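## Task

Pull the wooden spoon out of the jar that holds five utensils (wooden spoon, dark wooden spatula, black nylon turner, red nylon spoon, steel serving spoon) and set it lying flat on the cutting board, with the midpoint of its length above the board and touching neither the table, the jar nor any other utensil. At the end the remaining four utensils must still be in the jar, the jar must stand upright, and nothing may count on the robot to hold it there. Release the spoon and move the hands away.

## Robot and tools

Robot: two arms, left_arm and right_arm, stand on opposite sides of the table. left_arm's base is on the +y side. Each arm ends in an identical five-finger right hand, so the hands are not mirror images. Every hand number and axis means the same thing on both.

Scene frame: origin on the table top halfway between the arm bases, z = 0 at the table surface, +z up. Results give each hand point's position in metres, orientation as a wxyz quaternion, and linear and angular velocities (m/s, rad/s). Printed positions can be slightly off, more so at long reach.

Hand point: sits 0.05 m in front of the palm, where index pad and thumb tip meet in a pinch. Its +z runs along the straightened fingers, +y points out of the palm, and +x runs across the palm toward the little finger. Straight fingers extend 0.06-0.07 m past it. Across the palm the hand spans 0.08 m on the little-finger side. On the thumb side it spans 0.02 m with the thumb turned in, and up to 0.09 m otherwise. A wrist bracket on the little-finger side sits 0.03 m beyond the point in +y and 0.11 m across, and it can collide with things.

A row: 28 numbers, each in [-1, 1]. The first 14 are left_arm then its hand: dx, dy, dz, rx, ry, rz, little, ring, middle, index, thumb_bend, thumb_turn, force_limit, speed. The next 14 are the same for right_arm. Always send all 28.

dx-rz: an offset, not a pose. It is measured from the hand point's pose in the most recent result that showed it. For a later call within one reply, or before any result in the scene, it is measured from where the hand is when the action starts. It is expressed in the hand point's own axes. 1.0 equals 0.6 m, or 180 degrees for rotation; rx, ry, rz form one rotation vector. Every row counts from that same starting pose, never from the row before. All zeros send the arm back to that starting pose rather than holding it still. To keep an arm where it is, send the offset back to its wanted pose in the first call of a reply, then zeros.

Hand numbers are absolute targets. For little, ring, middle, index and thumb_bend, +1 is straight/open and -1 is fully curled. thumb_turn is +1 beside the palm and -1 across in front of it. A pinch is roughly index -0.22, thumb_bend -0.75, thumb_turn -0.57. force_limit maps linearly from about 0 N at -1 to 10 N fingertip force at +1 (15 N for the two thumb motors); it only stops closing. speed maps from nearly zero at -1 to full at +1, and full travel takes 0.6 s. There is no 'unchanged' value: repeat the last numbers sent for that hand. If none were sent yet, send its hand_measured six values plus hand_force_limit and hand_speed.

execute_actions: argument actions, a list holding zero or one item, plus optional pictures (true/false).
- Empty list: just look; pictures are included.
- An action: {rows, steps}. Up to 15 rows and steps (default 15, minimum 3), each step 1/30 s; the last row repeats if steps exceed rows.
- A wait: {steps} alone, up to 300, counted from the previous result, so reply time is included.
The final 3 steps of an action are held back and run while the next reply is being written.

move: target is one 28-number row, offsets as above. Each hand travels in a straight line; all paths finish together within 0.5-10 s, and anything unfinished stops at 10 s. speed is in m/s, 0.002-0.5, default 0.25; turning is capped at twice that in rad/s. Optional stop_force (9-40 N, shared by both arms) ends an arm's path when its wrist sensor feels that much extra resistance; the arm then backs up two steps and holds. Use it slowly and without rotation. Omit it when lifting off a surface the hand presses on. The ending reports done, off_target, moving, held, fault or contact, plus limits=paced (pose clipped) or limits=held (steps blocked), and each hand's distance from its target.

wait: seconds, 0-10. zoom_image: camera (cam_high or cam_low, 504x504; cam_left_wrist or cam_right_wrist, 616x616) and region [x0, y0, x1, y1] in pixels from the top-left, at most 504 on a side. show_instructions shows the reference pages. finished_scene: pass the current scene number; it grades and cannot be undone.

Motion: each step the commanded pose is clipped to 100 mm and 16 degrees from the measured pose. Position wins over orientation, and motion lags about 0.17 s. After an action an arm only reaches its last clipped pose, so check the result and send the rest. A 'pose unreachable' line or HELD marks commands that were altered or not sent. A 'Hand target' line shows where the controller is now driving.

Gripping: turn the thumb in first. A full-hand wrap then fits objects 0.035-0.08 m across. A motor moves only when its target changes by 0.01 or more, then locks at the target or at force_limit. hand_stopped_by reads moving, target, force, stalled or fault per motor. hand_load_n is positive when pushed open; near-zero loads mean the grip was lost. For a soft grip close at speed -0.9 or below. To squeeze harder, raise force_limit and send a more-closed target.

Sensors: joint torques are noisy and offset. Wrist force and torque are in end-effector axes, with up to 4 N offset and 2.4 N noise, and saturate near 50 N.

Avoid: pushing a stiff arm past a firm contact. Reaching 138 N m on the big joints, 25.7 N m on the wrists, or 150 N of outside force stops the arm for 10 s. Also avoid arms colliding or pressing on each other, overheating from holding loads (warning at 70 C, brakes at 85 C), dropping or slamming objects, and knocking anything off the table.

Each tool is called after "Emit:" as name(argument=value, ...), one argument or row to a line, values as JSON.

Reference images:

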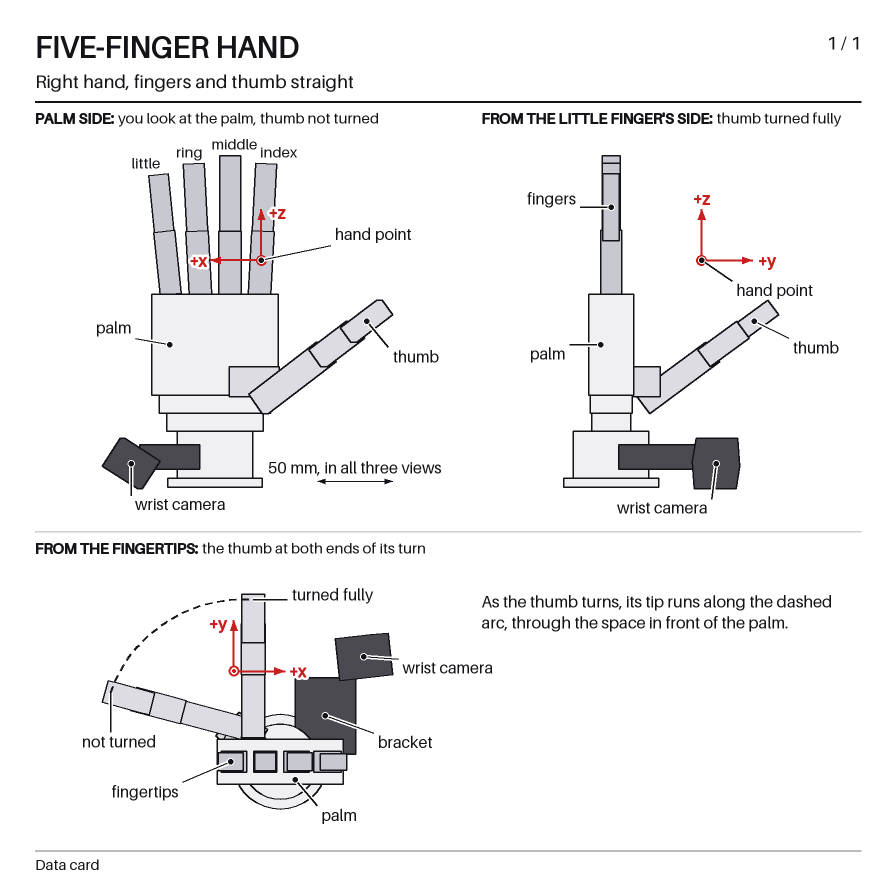

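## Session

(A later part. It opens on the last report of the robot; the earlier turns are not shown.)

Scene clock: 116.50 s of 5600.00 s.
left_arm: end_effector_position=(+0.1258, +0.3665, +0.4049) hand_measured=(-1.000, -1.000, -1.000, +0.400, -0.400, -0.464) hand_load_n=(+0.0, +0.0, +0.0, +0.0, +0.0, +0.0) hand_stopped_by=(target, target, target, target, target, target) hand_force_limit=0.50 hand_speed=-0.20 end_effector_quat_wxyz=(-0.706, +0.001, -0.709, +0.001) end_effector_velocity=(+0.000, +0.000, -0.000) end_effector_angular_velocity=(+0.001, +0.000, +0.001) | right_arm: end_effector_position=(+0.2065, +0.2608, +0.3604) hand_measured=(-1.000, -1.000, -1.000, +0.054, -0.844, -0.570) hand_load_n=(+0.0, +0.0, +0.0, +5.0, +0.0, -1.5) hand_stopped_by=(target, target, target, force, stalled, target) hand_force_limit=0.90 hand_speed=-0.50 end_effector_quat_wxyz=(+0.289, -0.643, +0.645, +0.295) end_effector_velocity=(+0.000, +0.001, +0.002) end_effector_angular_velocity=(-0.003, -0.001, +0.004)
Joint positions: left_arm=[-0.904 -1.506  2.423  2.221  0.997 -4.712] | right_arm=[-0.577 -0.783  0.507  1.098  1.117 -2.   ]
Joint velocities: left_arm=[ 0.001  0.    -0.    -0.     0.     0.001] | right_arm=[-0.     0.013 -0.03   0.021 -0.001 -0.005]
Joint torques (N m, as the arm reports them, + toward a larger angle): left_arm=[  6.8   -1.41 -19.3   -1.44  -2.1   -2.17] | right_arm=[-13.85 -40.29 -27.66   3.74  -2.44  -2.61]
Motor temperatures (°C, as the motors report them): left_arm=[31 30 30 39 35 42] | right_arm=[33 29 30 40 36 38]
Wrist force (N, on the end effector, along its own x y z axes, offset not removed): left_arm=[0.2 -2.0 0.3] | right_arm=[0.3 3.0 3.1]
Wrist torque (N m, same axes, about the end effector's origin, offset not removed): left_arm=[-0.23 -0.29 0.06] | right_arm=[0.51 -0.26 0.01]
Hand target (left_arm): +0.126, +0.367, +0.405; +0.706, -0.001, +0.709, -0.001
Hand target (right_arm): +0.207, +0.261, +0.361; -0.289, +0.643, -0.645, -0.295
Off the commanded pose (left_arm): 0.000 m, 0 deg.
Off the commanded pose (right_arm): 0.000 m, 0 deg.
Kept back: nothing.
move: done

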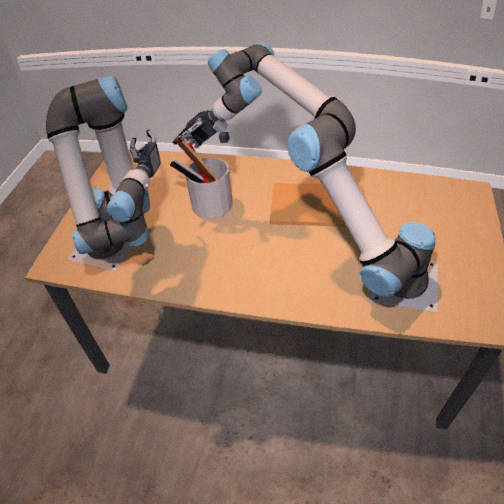

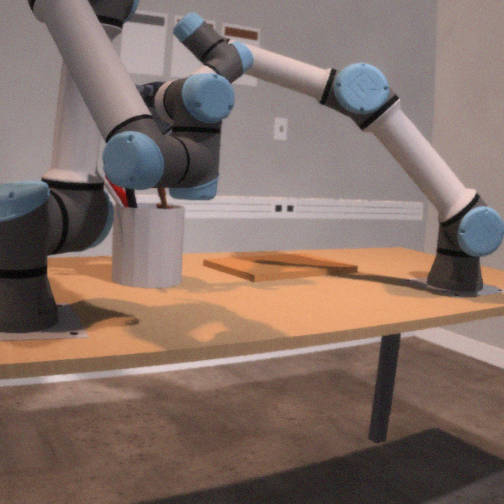

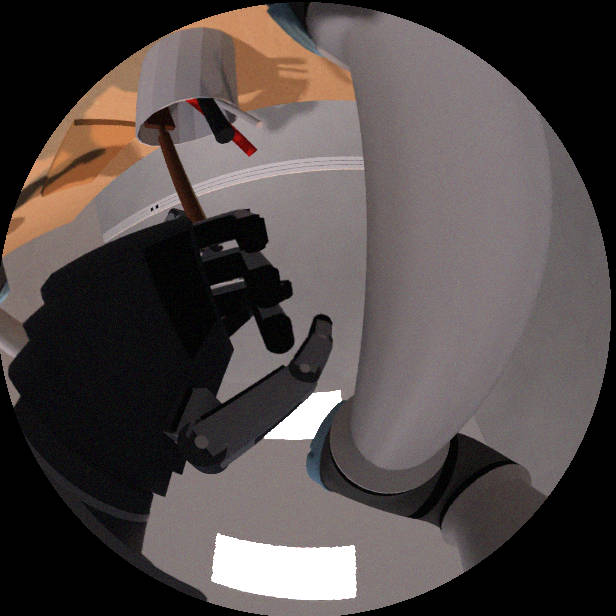

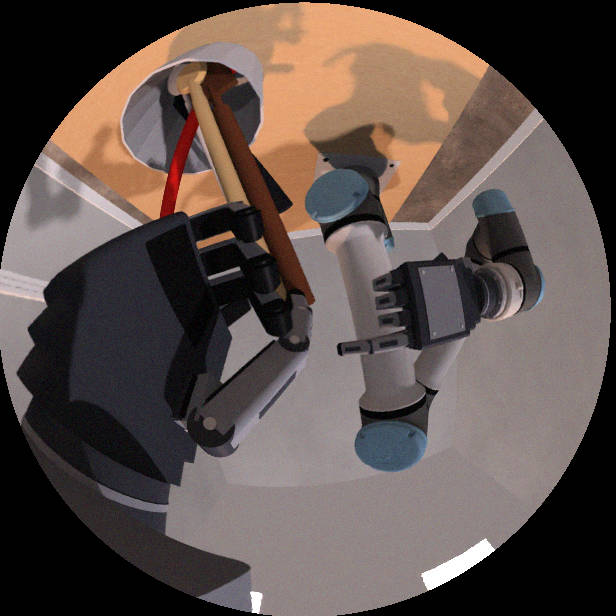

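Emit:
execute_actions(
  actions=[
    {"rows":[[0,0,0,0,0,0,-1,-1,-1,0.4,-0.4,-0.464,0.5,-0.2,0,0,0,0,0,0,-1,-1,-1,-0.35,-0.6,-0.2,0.9,-0.5]],"steps":15},
  ],
)

Emit:
execute_actions(
  actions=[
    {"steps":30},
  ],
  pictures=true,
)

Scene clock: 116.97 s of 5600.00 s.
left_arm: end_effector_position=(+0.1258, +0.3665, +0.4049) hand_measured=(-1.000, -1.000, -1.000, +0.400, -0.400, -0.464) hand_load_n=(+0.0, +0.0, +0.0, +0.0, +0.0, +0.0) hand_stopped_by=(target, target, target, target, target, target) hand_force_limit=0.50 hand_speed=-0.20 end_effector_quat_wxyz=(-0.706, +0.001, -0.709, +0.001) end_effector_velocity=(-0.000, -0.000, +0.000) end_effector_angular_velocity=(+0.001, -0.002, +0.000) | right_arm: end_effector_position=(+0.2066, +0.2608, +0.3604) hand_measured=(-1.000, -1.000, -1.000, +0.054, -0.688, -0.358) hand_load_n=(+0.0, +0.0, +0.0, +0.0, +0.0, +0.0) hand_stopped_by=(target, target, target, force, moving, moving) hand_force_limit=0.90 hand_speed=-0.50 end_effector_quat_wxyz=(+0.289, -0.643, +0.645, +0.295) end_effector_velocity=(-0.001, +0.000, -0.000) end_effector_angular_velocity=(+0.000, -0.000, +0.001)
Joint positions: left_arm=[-0.904 -1.506  2.423  2.221  0.997 -4.712] | right_arm=[-0.577 -0.783  0.507  1.098  1.117 -2.   ]
Joint velocities: left_arm=[ 0.     0.001 -0.     0.001 -0.    -0.   ] | right_arm=[ 0.001 -0.001  0.002 -0.002  0.     0.   ]
Joint torques (N m, as the arm reports them, + toward a larger angle): left_arm=[  6.56  -1.45 -18.97  -1.47  -2.11  -2.24] | right_arm=[ -7.28 -56.01 -11.43  -1.46  -1.27   1.61]
Motor temperatures (°C, as the motors report them): left_arm=[31 30 30 39 35 42] | right_arm=[33 29 30 40 36 38]
Wrist force (N, on the end effector, along its own x y z axes, offset not removed): left_arm=[-0.9 -2.3 1.0] | right_arm=[1.7 1.6 1.1]
Wrist torque (N m, same axes, about the end effector's origin, offset not removed): left_arm=[-0.37 -0.15 -0.04] | right_arm=[0.43 -0.45 0.07]
Steps of this call (steps 1 to 2: nothing new was sent; steps 3 to 14: the first 12 steps of this action). Readings (end_effector_position | what the end effector reports):
3: left_arm (+0.1258, +0.3665, +0.4049) | right_arm (+0.2066, +0.2609, +0.3605) | left_arm hand_measured=(-1.000, -1.000, -1.000, +0.400, -0.400, -0.464) hand_load_n=(+0.0, +0.0, +0.0, +0.0, +0.0, +0.0) hand_stopped_by=(target, target, target, target, target, target) hand_force_limit=0.50 hand_speed=-0.20 | right_arm hand_measured=(-1.000, -1.000, -1.000, +0.054, -0.844, -0.570) hand_load_n=(+0.0, +0.0, +0.0, +5.0, +0.0, -1.5) hand_stopped_by=(target, target, target, force, moving, moving) hand_force_limit=0.90 hand_speed=-0.50
4: left_arm (+0.1258, +0.3665, +0.4049) | right_arm (+0.2066, +0.2609, +0.3606) | left_arm hand_measured=(-1.000, -1.000, -1.000, +0.400, -0.400, -0.464) hand_load_n=(+0.0, +0.0, +0.0, +0.0, +0.0, +0.0) hand_stopped_by=(target, target, target, target, target, target) hand_force_limit=0.50 hand_speed=-0.20 | right_arm hand_measured=(-1.000, -1.000, -1.000, +0.054, -0.844, -0.570) hand_load_n=(+0.0, +0.0, +0.0, +5.0, +0.0, -1.5) hand_stopped_by=(target, target, target, force, moving, moving) hand_force_limit=0.90 hand_speed=-0.50
6: left_arm (+0.1258, +0.3665, +0.4049) | right_arm (+0.2066, +0.2608, +0.3605) | left_arm hand_measured=(-1.000, -1.000, -1.000, +0.400, -0.400, -0.464) hand_load_n=(+0.0, +0.0, +0.0, +0.0, +0.0, +0.0) hand_stopped_by=(target, target, target, target, target, target) hand_force_limit=0.50 hand_speed=-0.20 | right_arm hand_measured=(-1.000, -1.000, -1.000, +0.054, -0.828, -0.548) hand_load_n=(+0.0, +0.0, +0.0, +3.0, -0.5, -1.0) hand_stopped_by=(target, target, target, force, moving, moving) hand_force_limit=0.90 hand_speed=-0.50
10: left_arm (+0.1258, +0.3665, +0.4049) | right_arm (+0.2066, +0.2608, +0.3604) | left_arm hand_measured=(-1.000, -1.000, -1.000, +0.400, -0.400, -0.464) hand_load_n=(+0.0, +0.0, +0.0, +0.0, +0.0, +0.0) hand_stopped_by=(target, target, target, target, target, target) hand_force_limit=0.50 hand_speed=-0.20 | right_arm hand_measured=(-1.000, -1.000, -1.000, +0.054, -0.758, -0.454) hand_load_n=(+0.0, +0.0, +0.0, +0.0, +0.0, +0.0) hand_stopped_by=(target, target, target, force, moving, moving) hand_force_limit=0.90 hand_speed=-0.50
14: the state above

Scene clock: 117.97 s of 5600.00 s.
left_arm: end_effector_position=(+0.1258, +0.3665, +0.4049) hand_measured=(-1.000, -1.000, -1.000, +0.400, -0.400, -0.464) hand_load_n=(+0.0, +0.0, +0.0, +0.0, +0.0, +0.0) hand_stopped_by=(target, target, target, target, target, target) hand_force_limit=0.50 hand_speed=-0.20 end_effector_quat_wxyz=(-0.706, +0.001, -0.709, +0.001) end_effector_velocity=(-0.000, +0.000, -0.000) end_effector_angular_velocity=(-0.000, -0.000, +0.000) | right_arm: end_effector_position=(+0.2066, +0.2608, +0.3604) hand_measured=(-1.000, -1.000, -1.000, +0.054, -0.600, -0.200) hand_load_n=(+0.0, +0.0, +0.0, +0.0, +0.0, +0.0) hand_stopped_by=(target, target, target, force, target, target) hand_force_limit=0.90 hand_speed=-0.50 end_effector_quat_wxyz=(+0.289, -0.643, +0.645, +0.295) end_effector_velocity=(-0.000, -0.000, +0.000) end_effector_angular_velocity=(+0.000, -0.001, +0.001)
Joint positions: left_arm=[-0.904 -1.506  2.423  2.221  0.997 -4.712] | right_arm=[-0.577 -0.783  0.507  1.098  1.117 -2.   ]
Joint velocities: left_arm=[-0.     0.001 -0.    -0.     0.001 -0.   ] | right_arm=[ 0.    -0.     0.     0.     0.    -0.001]
Joint torques (N m, as the arm reports them, + toward a larger angle): left_arm=[  6.92  -1.9  -19.34  -1.44  -2.14  -2.18] | right_arm=[  6.18 -57.04 -10.37  -1.55   1.53   2.42]
Motor temperatures (°C, as the motors report them): left_arm=[31 30 30 39 35 42] | right_arm=[33 29 30 40 36 38]
Wrist force (N, on the end effector, along its own x y z axes, offset not removed): left_arm=[0.5 -1.1 0.5] | right_arm=[0.4 2.0 3.2]
Wrist torque (N m, same axes, about the end effector's origin, offset not removed): left_arm=[-0.12 -0.36 0.09] | right_arm=[0.26 -0.34 0.00]
Hand target (left_arm): +0.126, +0.367, +0.405; +0.706, -0.001, +0.709, -0.001
Hand target (right_arm): +0.207, +0.261, +0.360; -0.289, +0.643, -0.645, -0.295
Off the commanded pose (left_arm): 0.000 m, 0 deg.
Off the commanded pose (right_arm): 0.000 m, 0 deg.
Kept back: nothing.
Steps of this call (steps 1 to 3: the last 3 steps of your previous action; steps 4 to 30: nothing new was sent). Readings (end_effector_position | what the end effector reports):
1: left_arm (+0.1258, +0.3665, +0.4049) | right_arm (+0.2066, +0.2608, +0.3604) | left_arm hand_measured=(-1.000, -1.000, -1.000, +0.400, -0.400, -0.464) hand_load_n=(+0.0, +0.0, +0.0, +0.0, +0.0, +0.0) hand_stopped_by=(target, target, target, target, target, target) hand_force_limit=0.50 hand_speed=-0.20 | right_arm hand_measured=(-1.000, -1.000, -1.000, +0.054, -0.670, -0.334) hand_load_n=(+0.0, +0.0, +0.0, +0.0, +0.0, +0.0) hand_stopped_by=(target, target, target, force, moving, moving) hand_force_limit=0.90 hand_speed=-0.50
2: left_arm (+0.1258, +0.3665, +0.4049) | right_arm (+0.2065, +0.2608, +0.3604) | left_arm hand_measured=(-1.000, -1.000, -1.000, +0.400, -0.400, -0.464) hand_load_n=(+0.0, +0.0, +0.0, +0.0, +0.0, +0.0) hand_stopped_by=(target, target, target, target, target, target) hand_force_limit=0.50 hand_speed=-0.20 | right_arm hand_measured=(-1.000, -1.000, -1.000, +0.054, -0.652, -0.310) hand_load_n=(+0.0, +0.0, +0.0, +0.0, +0.0, +0.0) hand_stopped_by=(target, target, target, force, moving, moving) hand_force_limit=0.90 hand_speed=-0.50
4: left_arm (+0.1258, +0.3665, +0.4049) | right_arm (+0.2065, +0.2608, +0.3604) | left_arm hand_measured=(-1.000, -1.000, -1.000, +0.400, -0.400, -0.464) hand_load_n=(+0.0, +0.0, +0.0, +0.0, +0.0, +0.0) hand_stopped_by=(target, target, target, target, target, target) hand_force_limit=0.50 hand_speed=-0.20 | right_arm hand_measured=(-1.000, -1.000, -1.000, +0.054, -0.618, -0.262) hand_load_n=(+0.0, +0.0, +0.0, +0.0, +0.0, +0.0) hand_stopped_by=(target, target, target, force, moving, moving) hand_force_limit=0.90 hand_speed=-0.50
8: left_arm (+0.1258, +0.3665, +0.4049) | right_arm (+0.2065, +0.2608, +0.3604) | left_arm hand_measured=(-1.000, -1.000, -1.000, +0.400, -0.400, -0.464) hand_load_n=(+0.0, +0.0, +0.0, +0.0, +0.0, +0.0) hand_stopped_by=(target, target, target, target, target, target) hand_force_limit=0.50 hand_speed=-0.20 | right_arm hand_measured=(-1.000, -1.000, -1.000, +0.054, -0.600, -0.200) hand_load_n=(+0.0, +0.0, +0.0, +0.0, +0.0, +0.0) hand_stopped_by=(target, target, target, force, target, moving) hand_force_limit=0.90 hand_speed=-0.50
30: the state above

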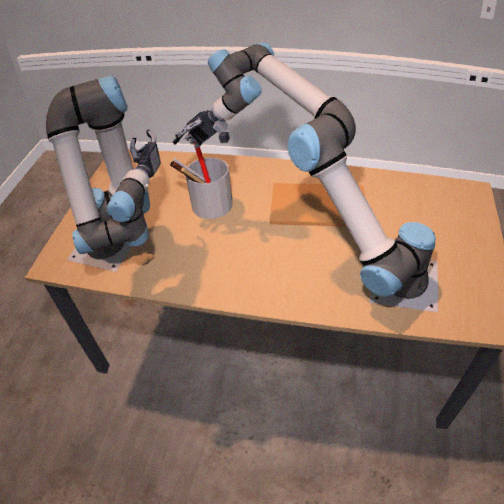

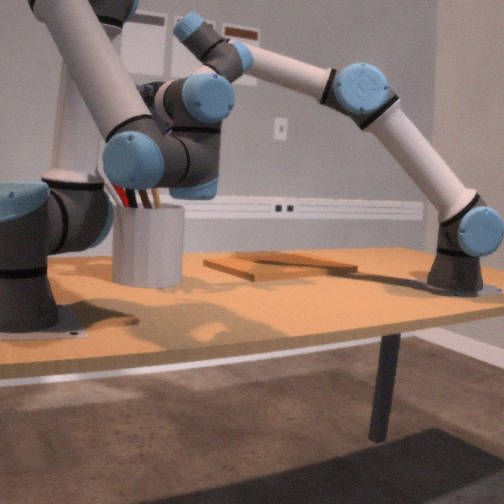

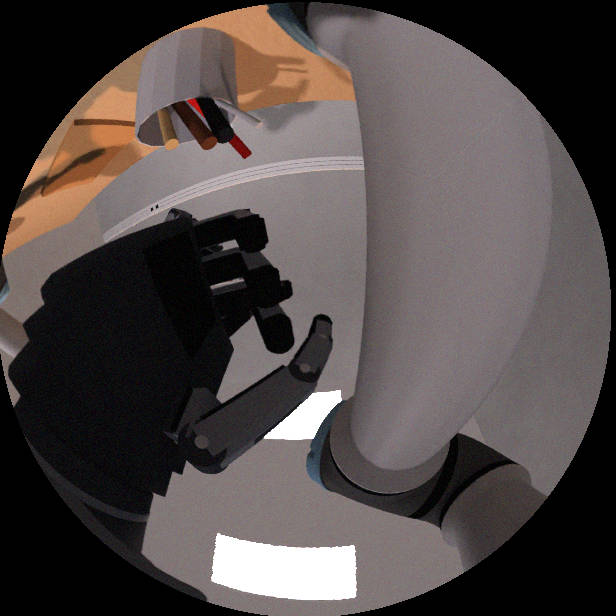

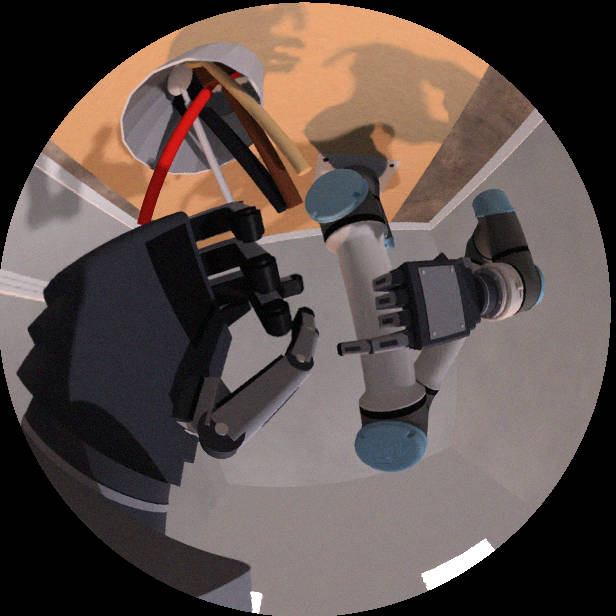

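Emit:
move(
  target=[0,0,0,0,0,0,-1,-1,-1,0.4,-0.4,-0.464,0.5,-0.2,0.03,0.13,-0.10,0,0,0.995,-1,-1,-1,0.4,-0.7,-0.57,0.5,0],
  speed=0.1,
)

Emit:
zoom_image(
  camera="cam_high",
  region=[130,110,290,230],
)

Scene clock: 128.57 s of 5600.00 s.
left_arm: end_effector_position=(+0.1258, +0.3665, +0.4049) hand_measured=(-1.000, -1.000, -1.000, +0.400, -0.400, -0.464) hand_load_n=(+0.0, +0.0, +0.0, +0.0, +0.0, +0.0) hand_stopped_by=(target, target, target, target, target, target) hand_force_limit=0.50 hand_speed=-0.20 end_effector_quat_wxyz=(-0.706, +0.001, -0.709, +0.001) end_effector_velocity=(+0.000, +0.000, +0.000) end_effector_angular_velocity=(-0.001, +0.000, +0.000) | right_arm: end_effector_position=(+0.1571, +0.2241, +0.3773) hand_measured=(-1.000, -1.000, -1.000, +0.400, -0.700, -0.570) hand_load_n=(+0.0, +0.0, +0.0, +0.0, +0.0, +0.0) hand_stopped_by=(target, target, target, target, target, target) hand_force_limit=0.50 hand_speed=0.00 end_effector_quat_wxyz=(-0.090, +0.191, +0.890, +0.404) end_effector_velocity=(+0.001, -0.000, +0.000) end_effector_angular_velocity=(-0.000, +0.009, -0.011)
Joint positions: left_arm=[-0.904 -1.506  2.423  2.221  0.997 -4.712] | right_arm=[-0.362 -1.095  0.986  0.869  1.268  0.154]
Joint velocities: left_arm=[-0.    -0.001  0.     0.     0.    -0.001] | right_arm=[ 0.001  0.    -0.003  0.002  0.003  0.015]
Joint torques (N m, as the arm reports them, + toward a larger angle): left_arm=[  6.76  -1.94 -19.06  -1.45  -2.08  -2.16] | right_arm=[ 14.44 -29.25 -28.84   3.31   1.87   2.8 ]
Motor temperatures (°C, as the motors report them): left_arm=[31 30 30 39 35 42] | right_arm=[33 29 30 40 36 38]
Wrist force (N, on the end effector, along its own x y z axes, offset not removed): left_arm=[-0.1 -2.6 0.8] | right_arm=[0.9 3.5 2.1]
Wrist torque (N m, same axes, about the end effector's origin, offset not removed): left_arm=[-0.39 -0.24 -0.03] | right_arm=[0.54 -0.51 0.10]
Hand target (left_arm): +0.126, +0.367, +0.405; +0.706, -0.001, +0.709, -0.001
Hand target (right_arm): +0.157, +0.224, +0.377; -0.090, +0.192, +0.890, +0.403
Off the commanded pose (left_arm): 0.000 m, 0 deg.
Off the commanded pose (right_arm): 0.036 m, 65 deg.
Kept back: nothing.
move: off_target (right_arm; path cut at 10 s)

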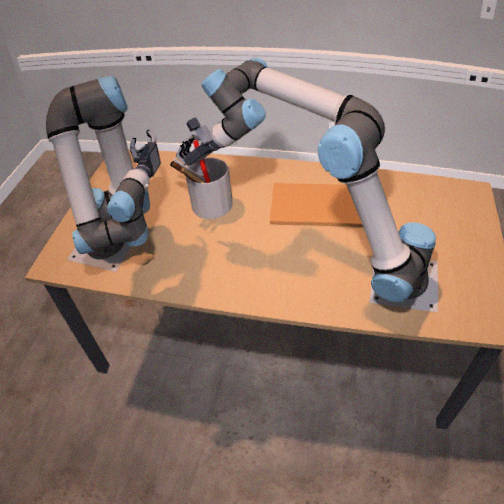

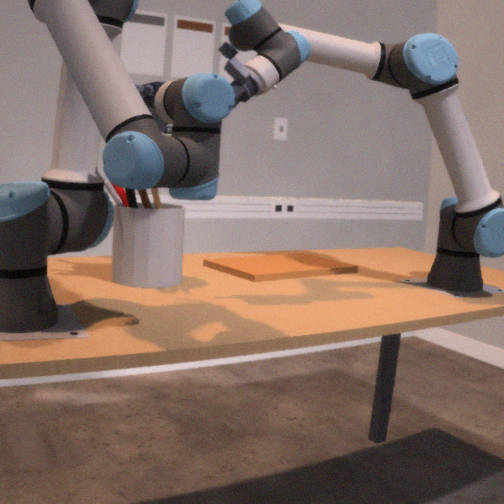

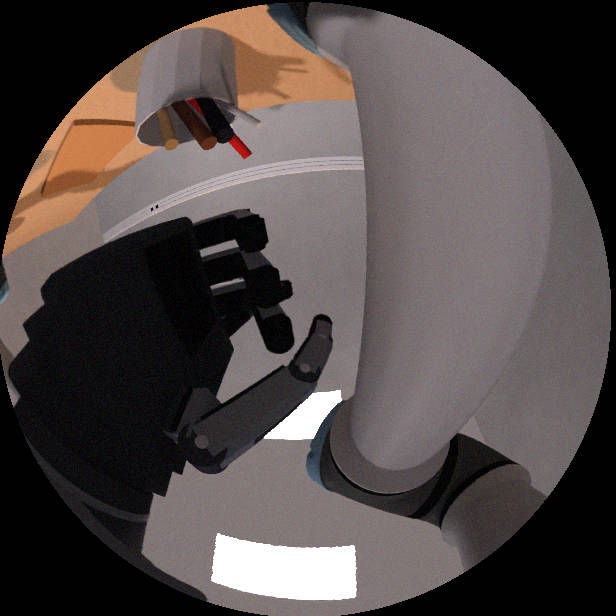

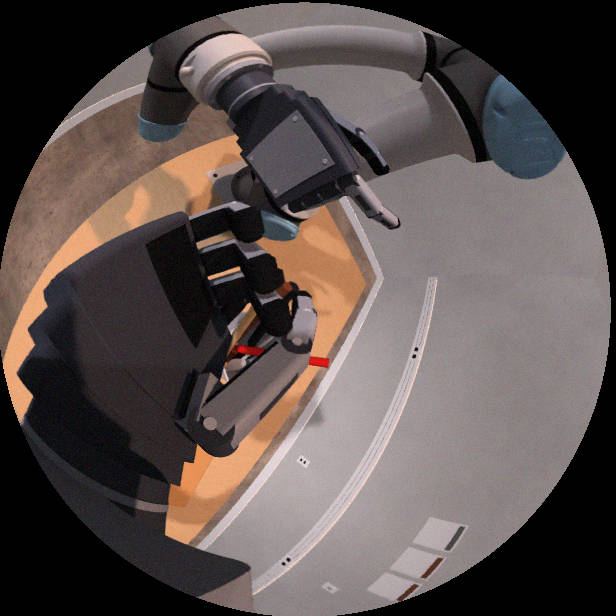

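Region (130, 110, 290, 230) of cam_high's 504x504 image, scaled by 3.150, with more detail than that image has; it fills the top 378 rows of this view, and the rest is white.

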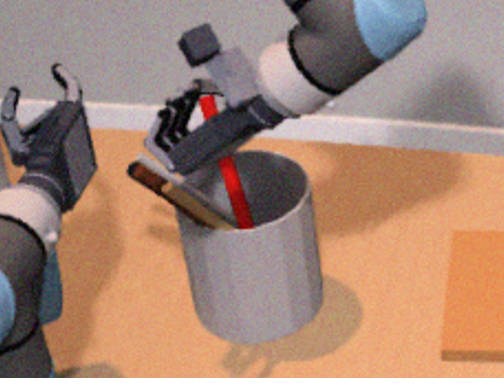

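Emit:
move(
  target=[0,0,0,0,0,0,-1,-1,-1,0.4,-0.4,-0.464,0.5,-0.2,0,0,0,0,0,0.36,-1,-1,-1,0.4,-0.7,-0.57,0.5,0],
  speed=0.25,
)

Emit:
zoom_image(
  camera="cam_high",
  region=[130,90,290,230],
)

Scene clock: 131.63 s of 5600.00 s.
left_arm: end_effector_position=(+0.1258, +0.3665, +0.4049) hand_measured=(-1.000, -1.000, -1.000, +0.400, -0.400, -0.464) hand_load_n=(+0.0, +0.0, +0.0, +0.0, +0.0, +0.0) hand_stopped_by=(target, target, target, target, target, target) hand_force_limit=0.50 hand_speed=-0.20 end_effector_quat_wxyz=(-0.706, +0.001, -0.709, +0.001) end_effector_velocity=(+0.000, +0.000, -0.000) end_effector_angular_velocity=(+0.001, -0.000, +0.001) | right_arm: end_effector_position=(+0.1570, +0.2241, +0.3774) hand_measured=(-1.000, -1.000, -1.000, +0.400, -0.700, -0.570) hand_load_n=(+0.0, +0.0, +0.0, +0.0, +0.0, +0.0) hand_stopped_by=(target, target, target, target, target, target) hand_force_limit=0.50 hand_speed=0.00 end_effector_quat_wxyz=(-0.292, +0.637, +0.650, +0.293) end_effector_velocity=(+0.001, +0.000, -0.000) end_effector_angular_velocity=(-0.007, +0.012, -0.013)
Joint positions: left_arm=[-0.904 -1.506  2.423  2.221  0.997 -4.712] | right_arm=[-0.316 -0.894  0.52   1.125  1.301  1.316]
Joint velocities: left_arm=[ 0.001  0.     0.    -0.     0.     0.001] | right_arm=[-0.     0.014 -0.029  0.021  0.003  0.015]
Joint torques (N m, as the arm reports them, + toward a larger angle): left_arm=[  6.45  -1.85 -19.28  -1.48  -2.01  -2.05] | right_arm=[-12.52 -36.58 -28.62   3.87   1.81   2.29]
Motor temperatures (°C, as the motors report them): left_arm=[31 30 30 39 35 42] | right_arm=[33 29 30 40 36 38]
Wrist force (N, on the end effector, along its own x y z axes, offset not removed): left_arm=[0.3 -0.7 1.3] | right_arm=[0.5 2.1 0.9]
Wrist torque (N m, same axes, about the end effector's origin, offset not removed): left_arm=[-0.12 -0.41 0.08] | right_arm=[0.42 -0.29 0.02]
Hand target (left_arm): +0.126, +0.367, +0.405; +0.706, -0.001, +0.709, -0.001
Hand target (right_arm): +0.157, +0.224, +0.377; -0.292, +0.638, +0.649, +0.293
Off the commanded pose (left_arm): 0.000 m, 0 deg.
Off the commanded pose (right_arm): 0.000 m, 0 deg.
Kept back: nothing.
move: done

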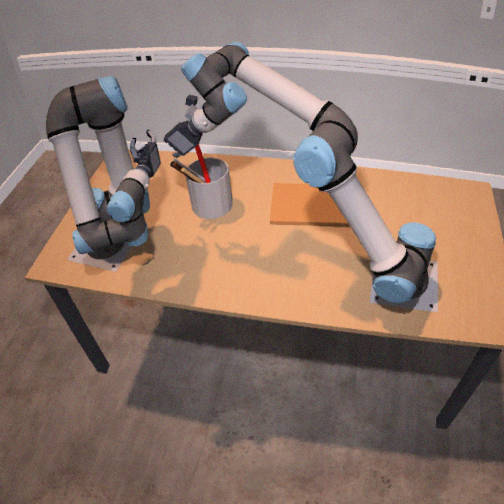

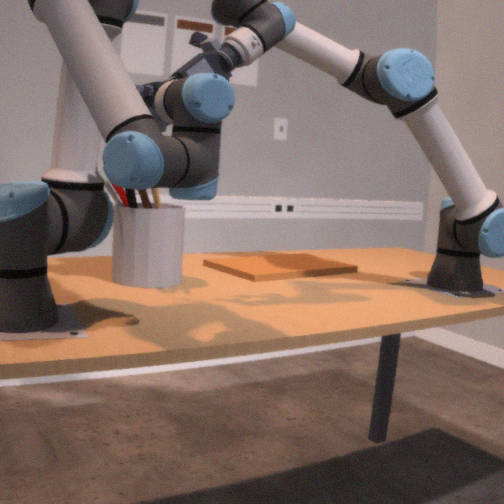

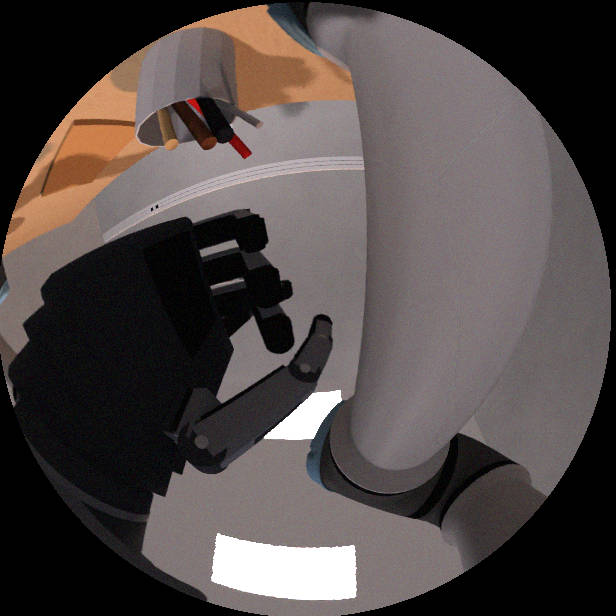

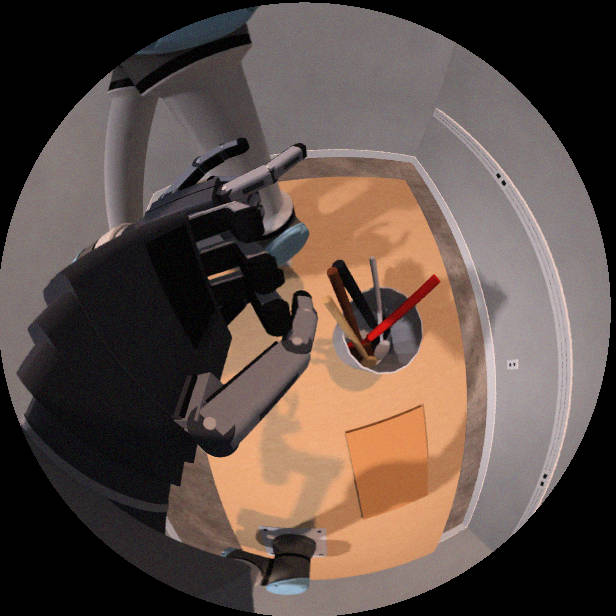

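Region (130, 90, 290, 230) of cam_high's 504x504 image, scaled by 3.150, with more detail than that image has; it fills the top 441 rows of this view, and the rest is white.

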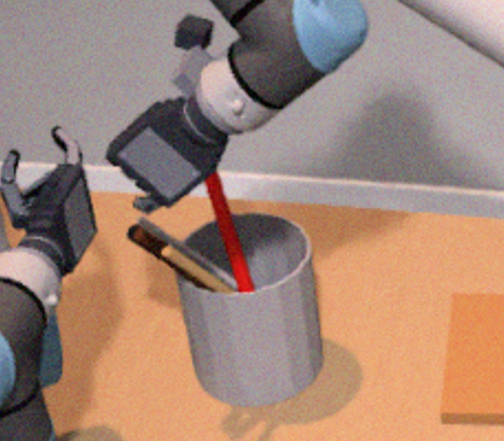

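Emit:
move(
  target=[0,0,0,0,0,0,-1,-1,-1,0.4,-0.4,-0.464,0.5,-0.2,-0.128,0,0.107,0,0,0,-1,-1,-1,0.4,-0.7,-0.57,0.5,0],
  speed=0.06,
  stop_force=10,
)

Emit:
zoom_image(
  camera="cam_high",
  region=[130,90,290,230],
)

Scene clock: 134.00 s of 5600.00 s.
left_arm: end_effector_position=(+0.1258, +0.3665, +0.4049) hand_measured=(-1.000, -1.000, -1.000, +0.400, -0.400, -0.464) hand_load_n=(+0.0, +0.0, +0.0, +0.0, +0.0, +0.0) hand_stopped_by=(target, target, target, target, target, target) hand_force_limit=0.50 hand_speed=-0.20 end_effector_quat_wxyz=(-0.706, +0.001, -0.709, +0.001) end_effector_velocity=(-0.000, -0.000, +0.000) end_effector_angular_velocity=(-0.000, -0.000, -0.002) | right_arm: end_effector_position=(+0.1579, +0.2219, +0.2776) hand_measured=(-1.000, -1.000, -1.000, +0.400, -0.700, -0.570) hand_load_n=(+0.0, +0.0, +0.0, +0.0, +0.0, +0.0) hand_stopped_by=(target, target, target, target, target, target) hand_force_limit=0.50 hand_speed=0.00 end_effector_quat_wxyz=(-0.292, +0.638, +0.650, +0.293) end_effector_velocity=(+0.000, -0.000, -0.003) end_effector_angular_velocity=(+0.001, -0.001, +0.000)
Joint positions: left_arm=[-0.904 -1.506  2.423  2.221  0.997 -4.712] | right_arm=[-0.319 -0.978  0.92   0.809  1.299  1.314]
Joint velocities: left_arm=[-0.001  0.     0.     0.    -0.    -0.   ] | right_arm=[-0.    -0.002  0.01  -0.009  0.    -0.001]
Joint torques (N m, as the arm reports them, + toward a larger angle): left_arm=[  7.03  -1.84 -18.88  -1.33  -2.14  -2.11] | right_arm=[-13.77 -53.27 -10.17  -2.24  -1.84  -2.38]
Motor temperatures (°C, as the motors report them): left_arm=[31 30 30 39 35 42] | right_arm=[33 29 30 40 36 38]
Wrist force (N, on the end effector, along its own x y z axes, offset not removed): left_arm=[-0.9 -0.7 0.7] | right_arm=[3.3 2.1 3.1]
Wrist torque (N m, same axes, about the end effector's origin, offset not removed): left_arm=[-0.13 -0.09 0.03] | right_arm=[0.34 -0.79 0.22]
Hand target (left_arm): +0.126, +0.367, +0.405; +0.706, -0.001, +0.709, -0.001
Hand target (right_arm): +0.158, +0.222, +0.277; -0.292, +0.637, +0.650, +0.293
Off the commanded pose (left_arm): 0.000 m, 0 deg.
Off the commanded pose (right_arm): 0.000 m, 0 deg.
Kept back: nothing.
move: done

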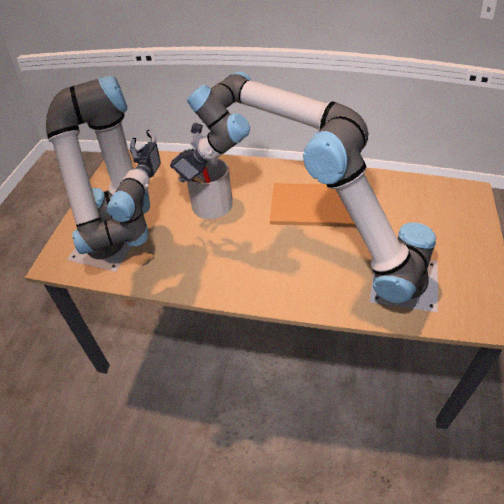

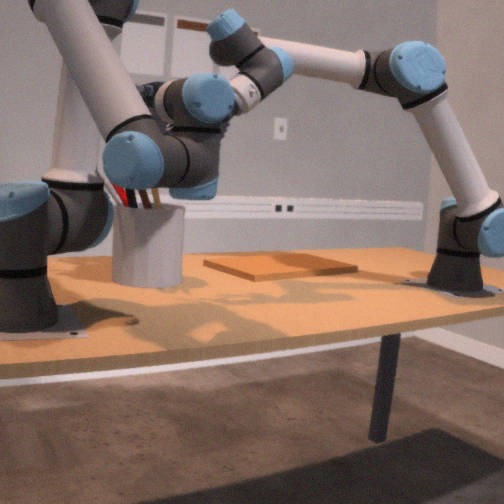

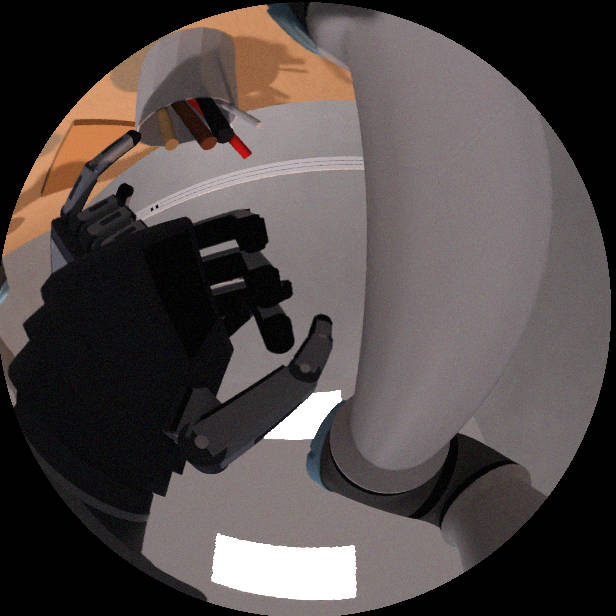

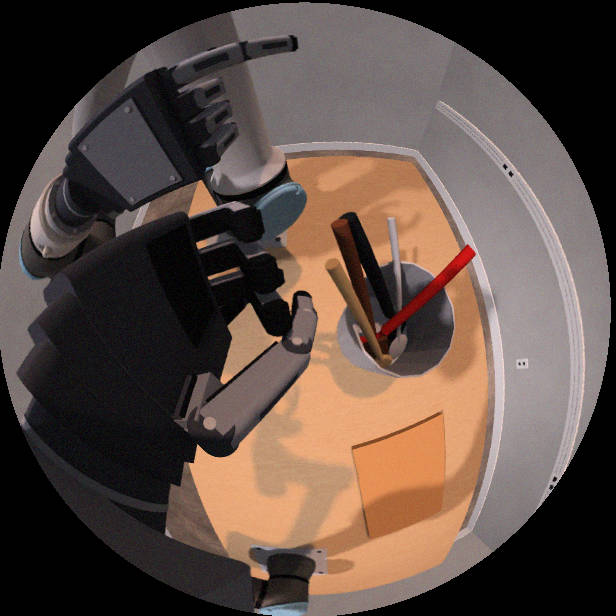

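Region (130, 90, 290, 230) of cam_high's 504x504 image, scaled by 3.150, with more detail than that image has; it fills the top 441 rows of this view, and the rest is white.

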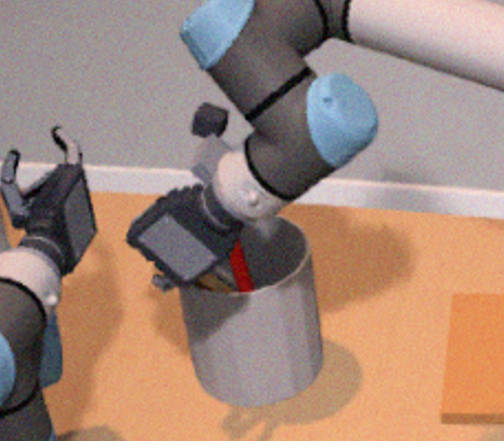

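Emit:
move(
  target=[0,0,0,0,0,0,-1,-1,-1,0.4,-0.4,-0.464,0.5,-0.2,-0.017,0.015,0.058,0,0,0,-1,-1,-1,0.4,-0.7,-0.57,0.5,0],
  speed=0.03,
  stop_force=10,
)

Scene clock: 135.87 s of 5600.00 s.
left_arm: end_effector_position=(+0.1258, +0.3665, +0.4049) hand_measured=(-1.000, -1.000, -1.000, +0.400, -0.400, -0.464) hand_load_n=(+0.0, +0.0, +0.0, +0.0, +0.0, +0.0) hand_stopped_by=(target, target, target, target, target, target) hand_force_limit=0.50 hand_speed=-0.20 end_effector_quat_wxyz=(-0.706, +0.001, -0.709, +0.001) end_effector_velocity=(-0.000, -0.000, +0.000) end_effector_angular_velocity=(+0.000, +0.001, -0.002) | right_arm: end_effector_position=(+0.1667, +0.2414, +0.2474) hand_measured=(-1.000, -1.000, -1.000, +0.400, -0.700, -0.570) hand_load_n=(+0.0, +0.0, +0.0, +0.0, +0.0, +0.0) hand_stopped_by=(target, target, target, target, target, target) hand_force_limit=0.50 hand_speed=0.00 end_effector_quat_wxyz=(-0.292, +0.638, +0.650, +0.293) end_effector_velocity=(+0.002, +0.001, -0.002) end_effector_angular_velocity=(-0.000, -0.001, -0.002)
Joint positions: left_arm=[-0.904 -1.506  2.423  2.221  0.997 -4.712] | right_arm=[-0.322 -0.919  0.9    0.77   1.297  1.312]
Joint velocities: left_arm=[-0.002 -0.001 -0.001  0.001 -0.001  0.001] | right_arm=[-0.001  0.004 -0.002 -0.002  0.002  0.   ]
Joint torques (N m, as the arm reports them, + toward a larger angle): left_arm=[  6.69  -1.78 -19.05  -1.51  -2.14  -2.1 ] | right_arm=[-12.98 -35.77 -31.46  -1.87  -1.92  -2.42]
Motor temperatures (°C, as the motors report them): left_arm=[31 30 30 39 35 42] | right_arm=[33 29 30 40 36 38]
Wrist force (N, on the end effector, along its own x y z axes, offset not removed): left_arm=[0.5 -0.3 0.2] | right_arm=[2.0 1.6 2.4]
Wrist torque (N m, same axes, about the end effector's origin, offset not removed): left_arm=[-0.08 -0.35 0.12] | right_arm=[0.26 -0.48 0.13]
Hand target (left_arm): +0.126, +0.367, +0.405; +0.706, -0.001, +0.709, -0.001
Hand target (right_arm): +0.167, +0.242, +0.247; -0.292, +0.638, +0.650, +0.293
Off the commanded pose (left_arm): 0.000 m, 0 deg.
Off the commanded pose (right_arm): 0.000 m, 0 deg.
Kept back: nothing.
move: done

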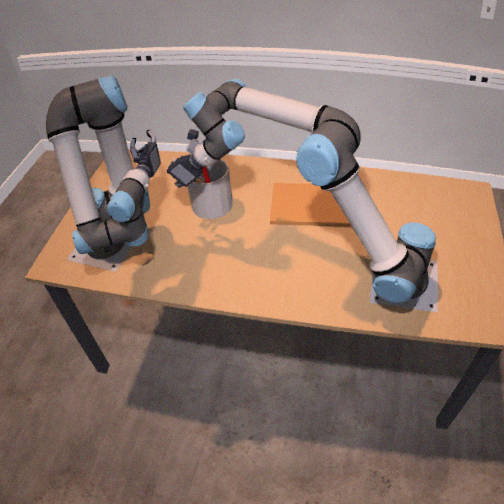

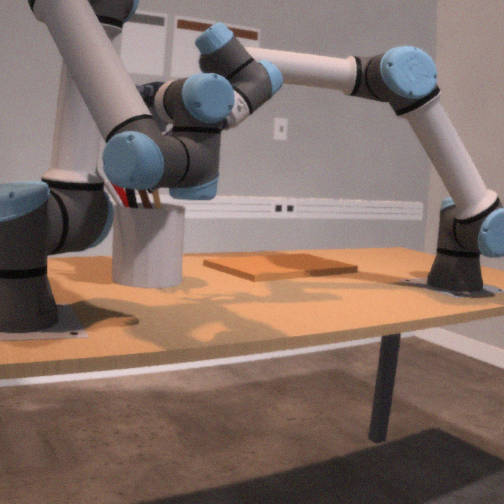

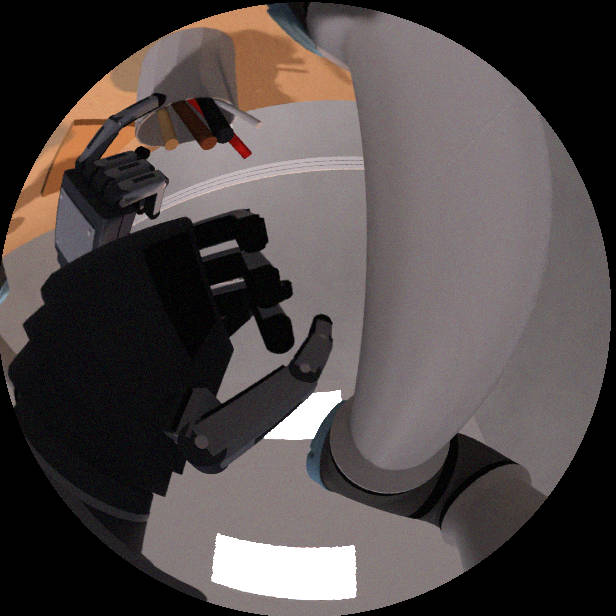

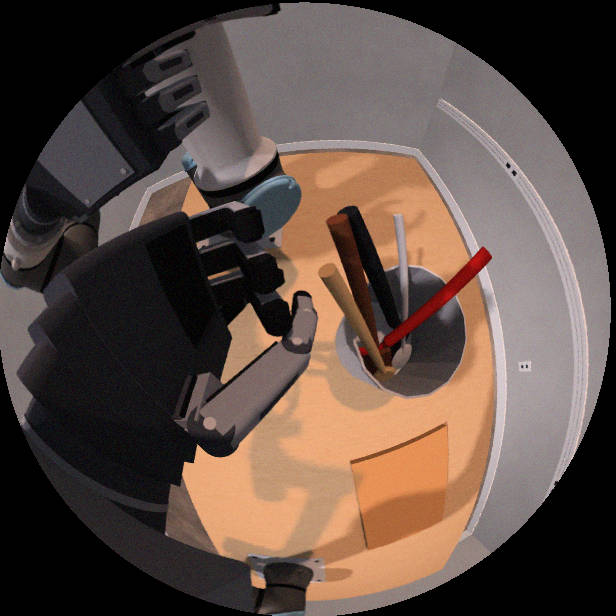

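Emit:
move(
  target=[0,0,0,0,0,0,-1,-1,-1,0.4,-0.4,-0.464,0.5,-0.2,0,0.04,0,0,0,0,-1,-1,-1,0.4,-0.7,-0.57,0.5,0],
  speed=0.02,
  stop_force=10,
)

Scene clock: 137.63 s of 5600.00 s.
left_arm: end_effector_position=(+0.1258, +0.3665, +0.4049) hand_measured=(-1.000, -1.000, -1.000, +0.400, -0.400, -0.464) hand_load_n=(+0.0, +0.0, +0.0, +0.0, +0.0, +0.0) hand_stopped_by=(target, target, target, target, target, target) hand_force_limit=0.50 hand_speed=-0.20 end_effector_quat_wxyz=(-0.706, +0.001, -0.709, +0.001) end_effector_velocity=(+0.000, -0.000, +0.000) end_effector_angular_velocity=(-0.001, +0.001, +0.000) | right_arm: end_effector_position=(+0.1904, +0.2418, +0.2476) hand_measured=(-1.000, -1.000, -1.000, +0.400, -0.700, -0.570) hand_load_n=(+0.0, +0.0, +0.0, +0.0, +0.0, +0.0) hand_stopped_by=(target, target, target, target, target, target) hand_force_limit=0.50 hand_speed=0.00 end_effector_quat_wxyz=(-0.292, +0.638, +0.650, +0.293) end_effector_velocity=(+0.001, +0.000, +0.001) end_effector_angular_velocity=(+0.001, -0.001, +0.003)
Joint positions: left_arm=[-0.904 -1.506  2.423  2.221  0.997 -4.712] | right_arm=[-0.359 -0.905  0.878  0.786  1.27   1.286]
Joint velocities: left_arm=[ 0.    -0.001 -0.001  0.001 -0.    -0.   ] | right_arm=[-0.002  0.001 -0.003  0.002 -0.003 -0.004]
Joint torques (N m, as the arm reports them, + toward a larger angle): left_arm=[  6.4   -1.59 -18.57  -1.42  -2.12  -2.09] | right_arm=[-15.01 -36.36 -31.12   3.35  -2.43  -2.6 ]
Motor temperatures (°C, as the motors report them): left_arm=[31 30 30 39 35 42] | right_arm=[33 29 30 40 36 38]
Wrist force (N, on the end effector, along its own x y z axes, offset not removed): left_arm=[0.8 -0.8 1.5] | right_arm=[0.9 0.9 2.7]
Wrist torque (N m, same axes, about the end effector's origin, offset not removed): left_arm=[-0.23 -0.47 0.10] | right_arm=[0.16 -0.45 -0.07]
Hand target (left_arm): +0.126, +0.367, +0.405; +0.706, -0.001, +0.709, -0.001
Hand target (right_arm): +0.191, +0.242, +0.248; -0.292, +0.638, +0.650, +0.293
Off the commanded pose (left_arm): 0.000 m, 0 deg.
Off the commanded pose (right_arm): 0.000 m, 0 deg.
Kept back: nothing.
move: done

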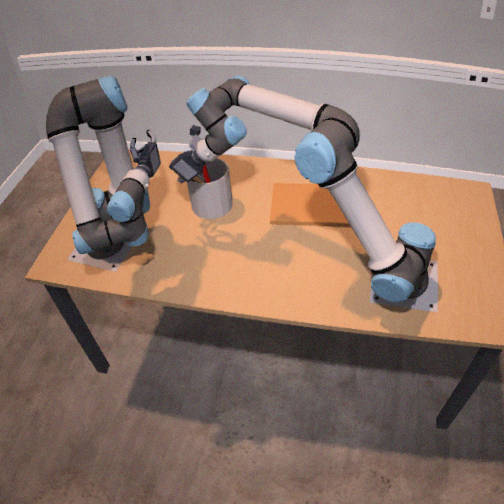

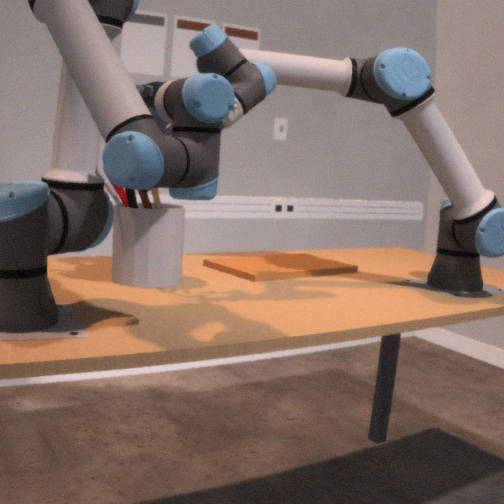

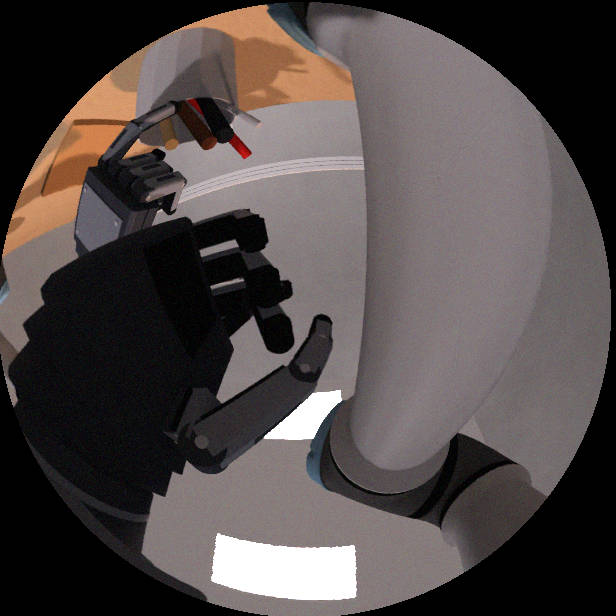

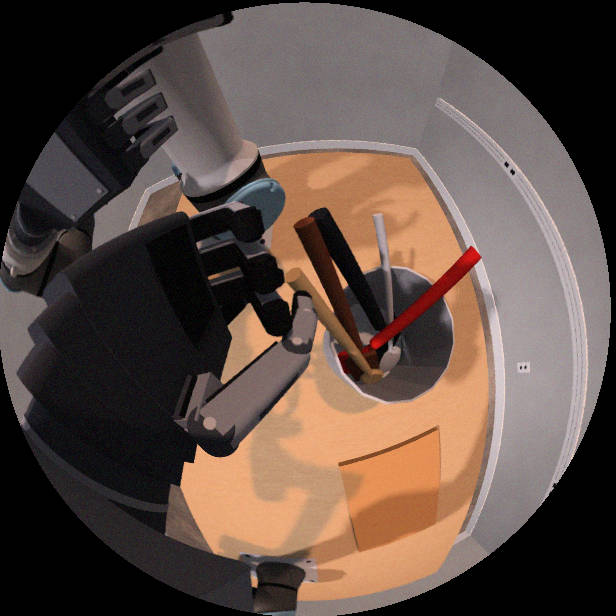

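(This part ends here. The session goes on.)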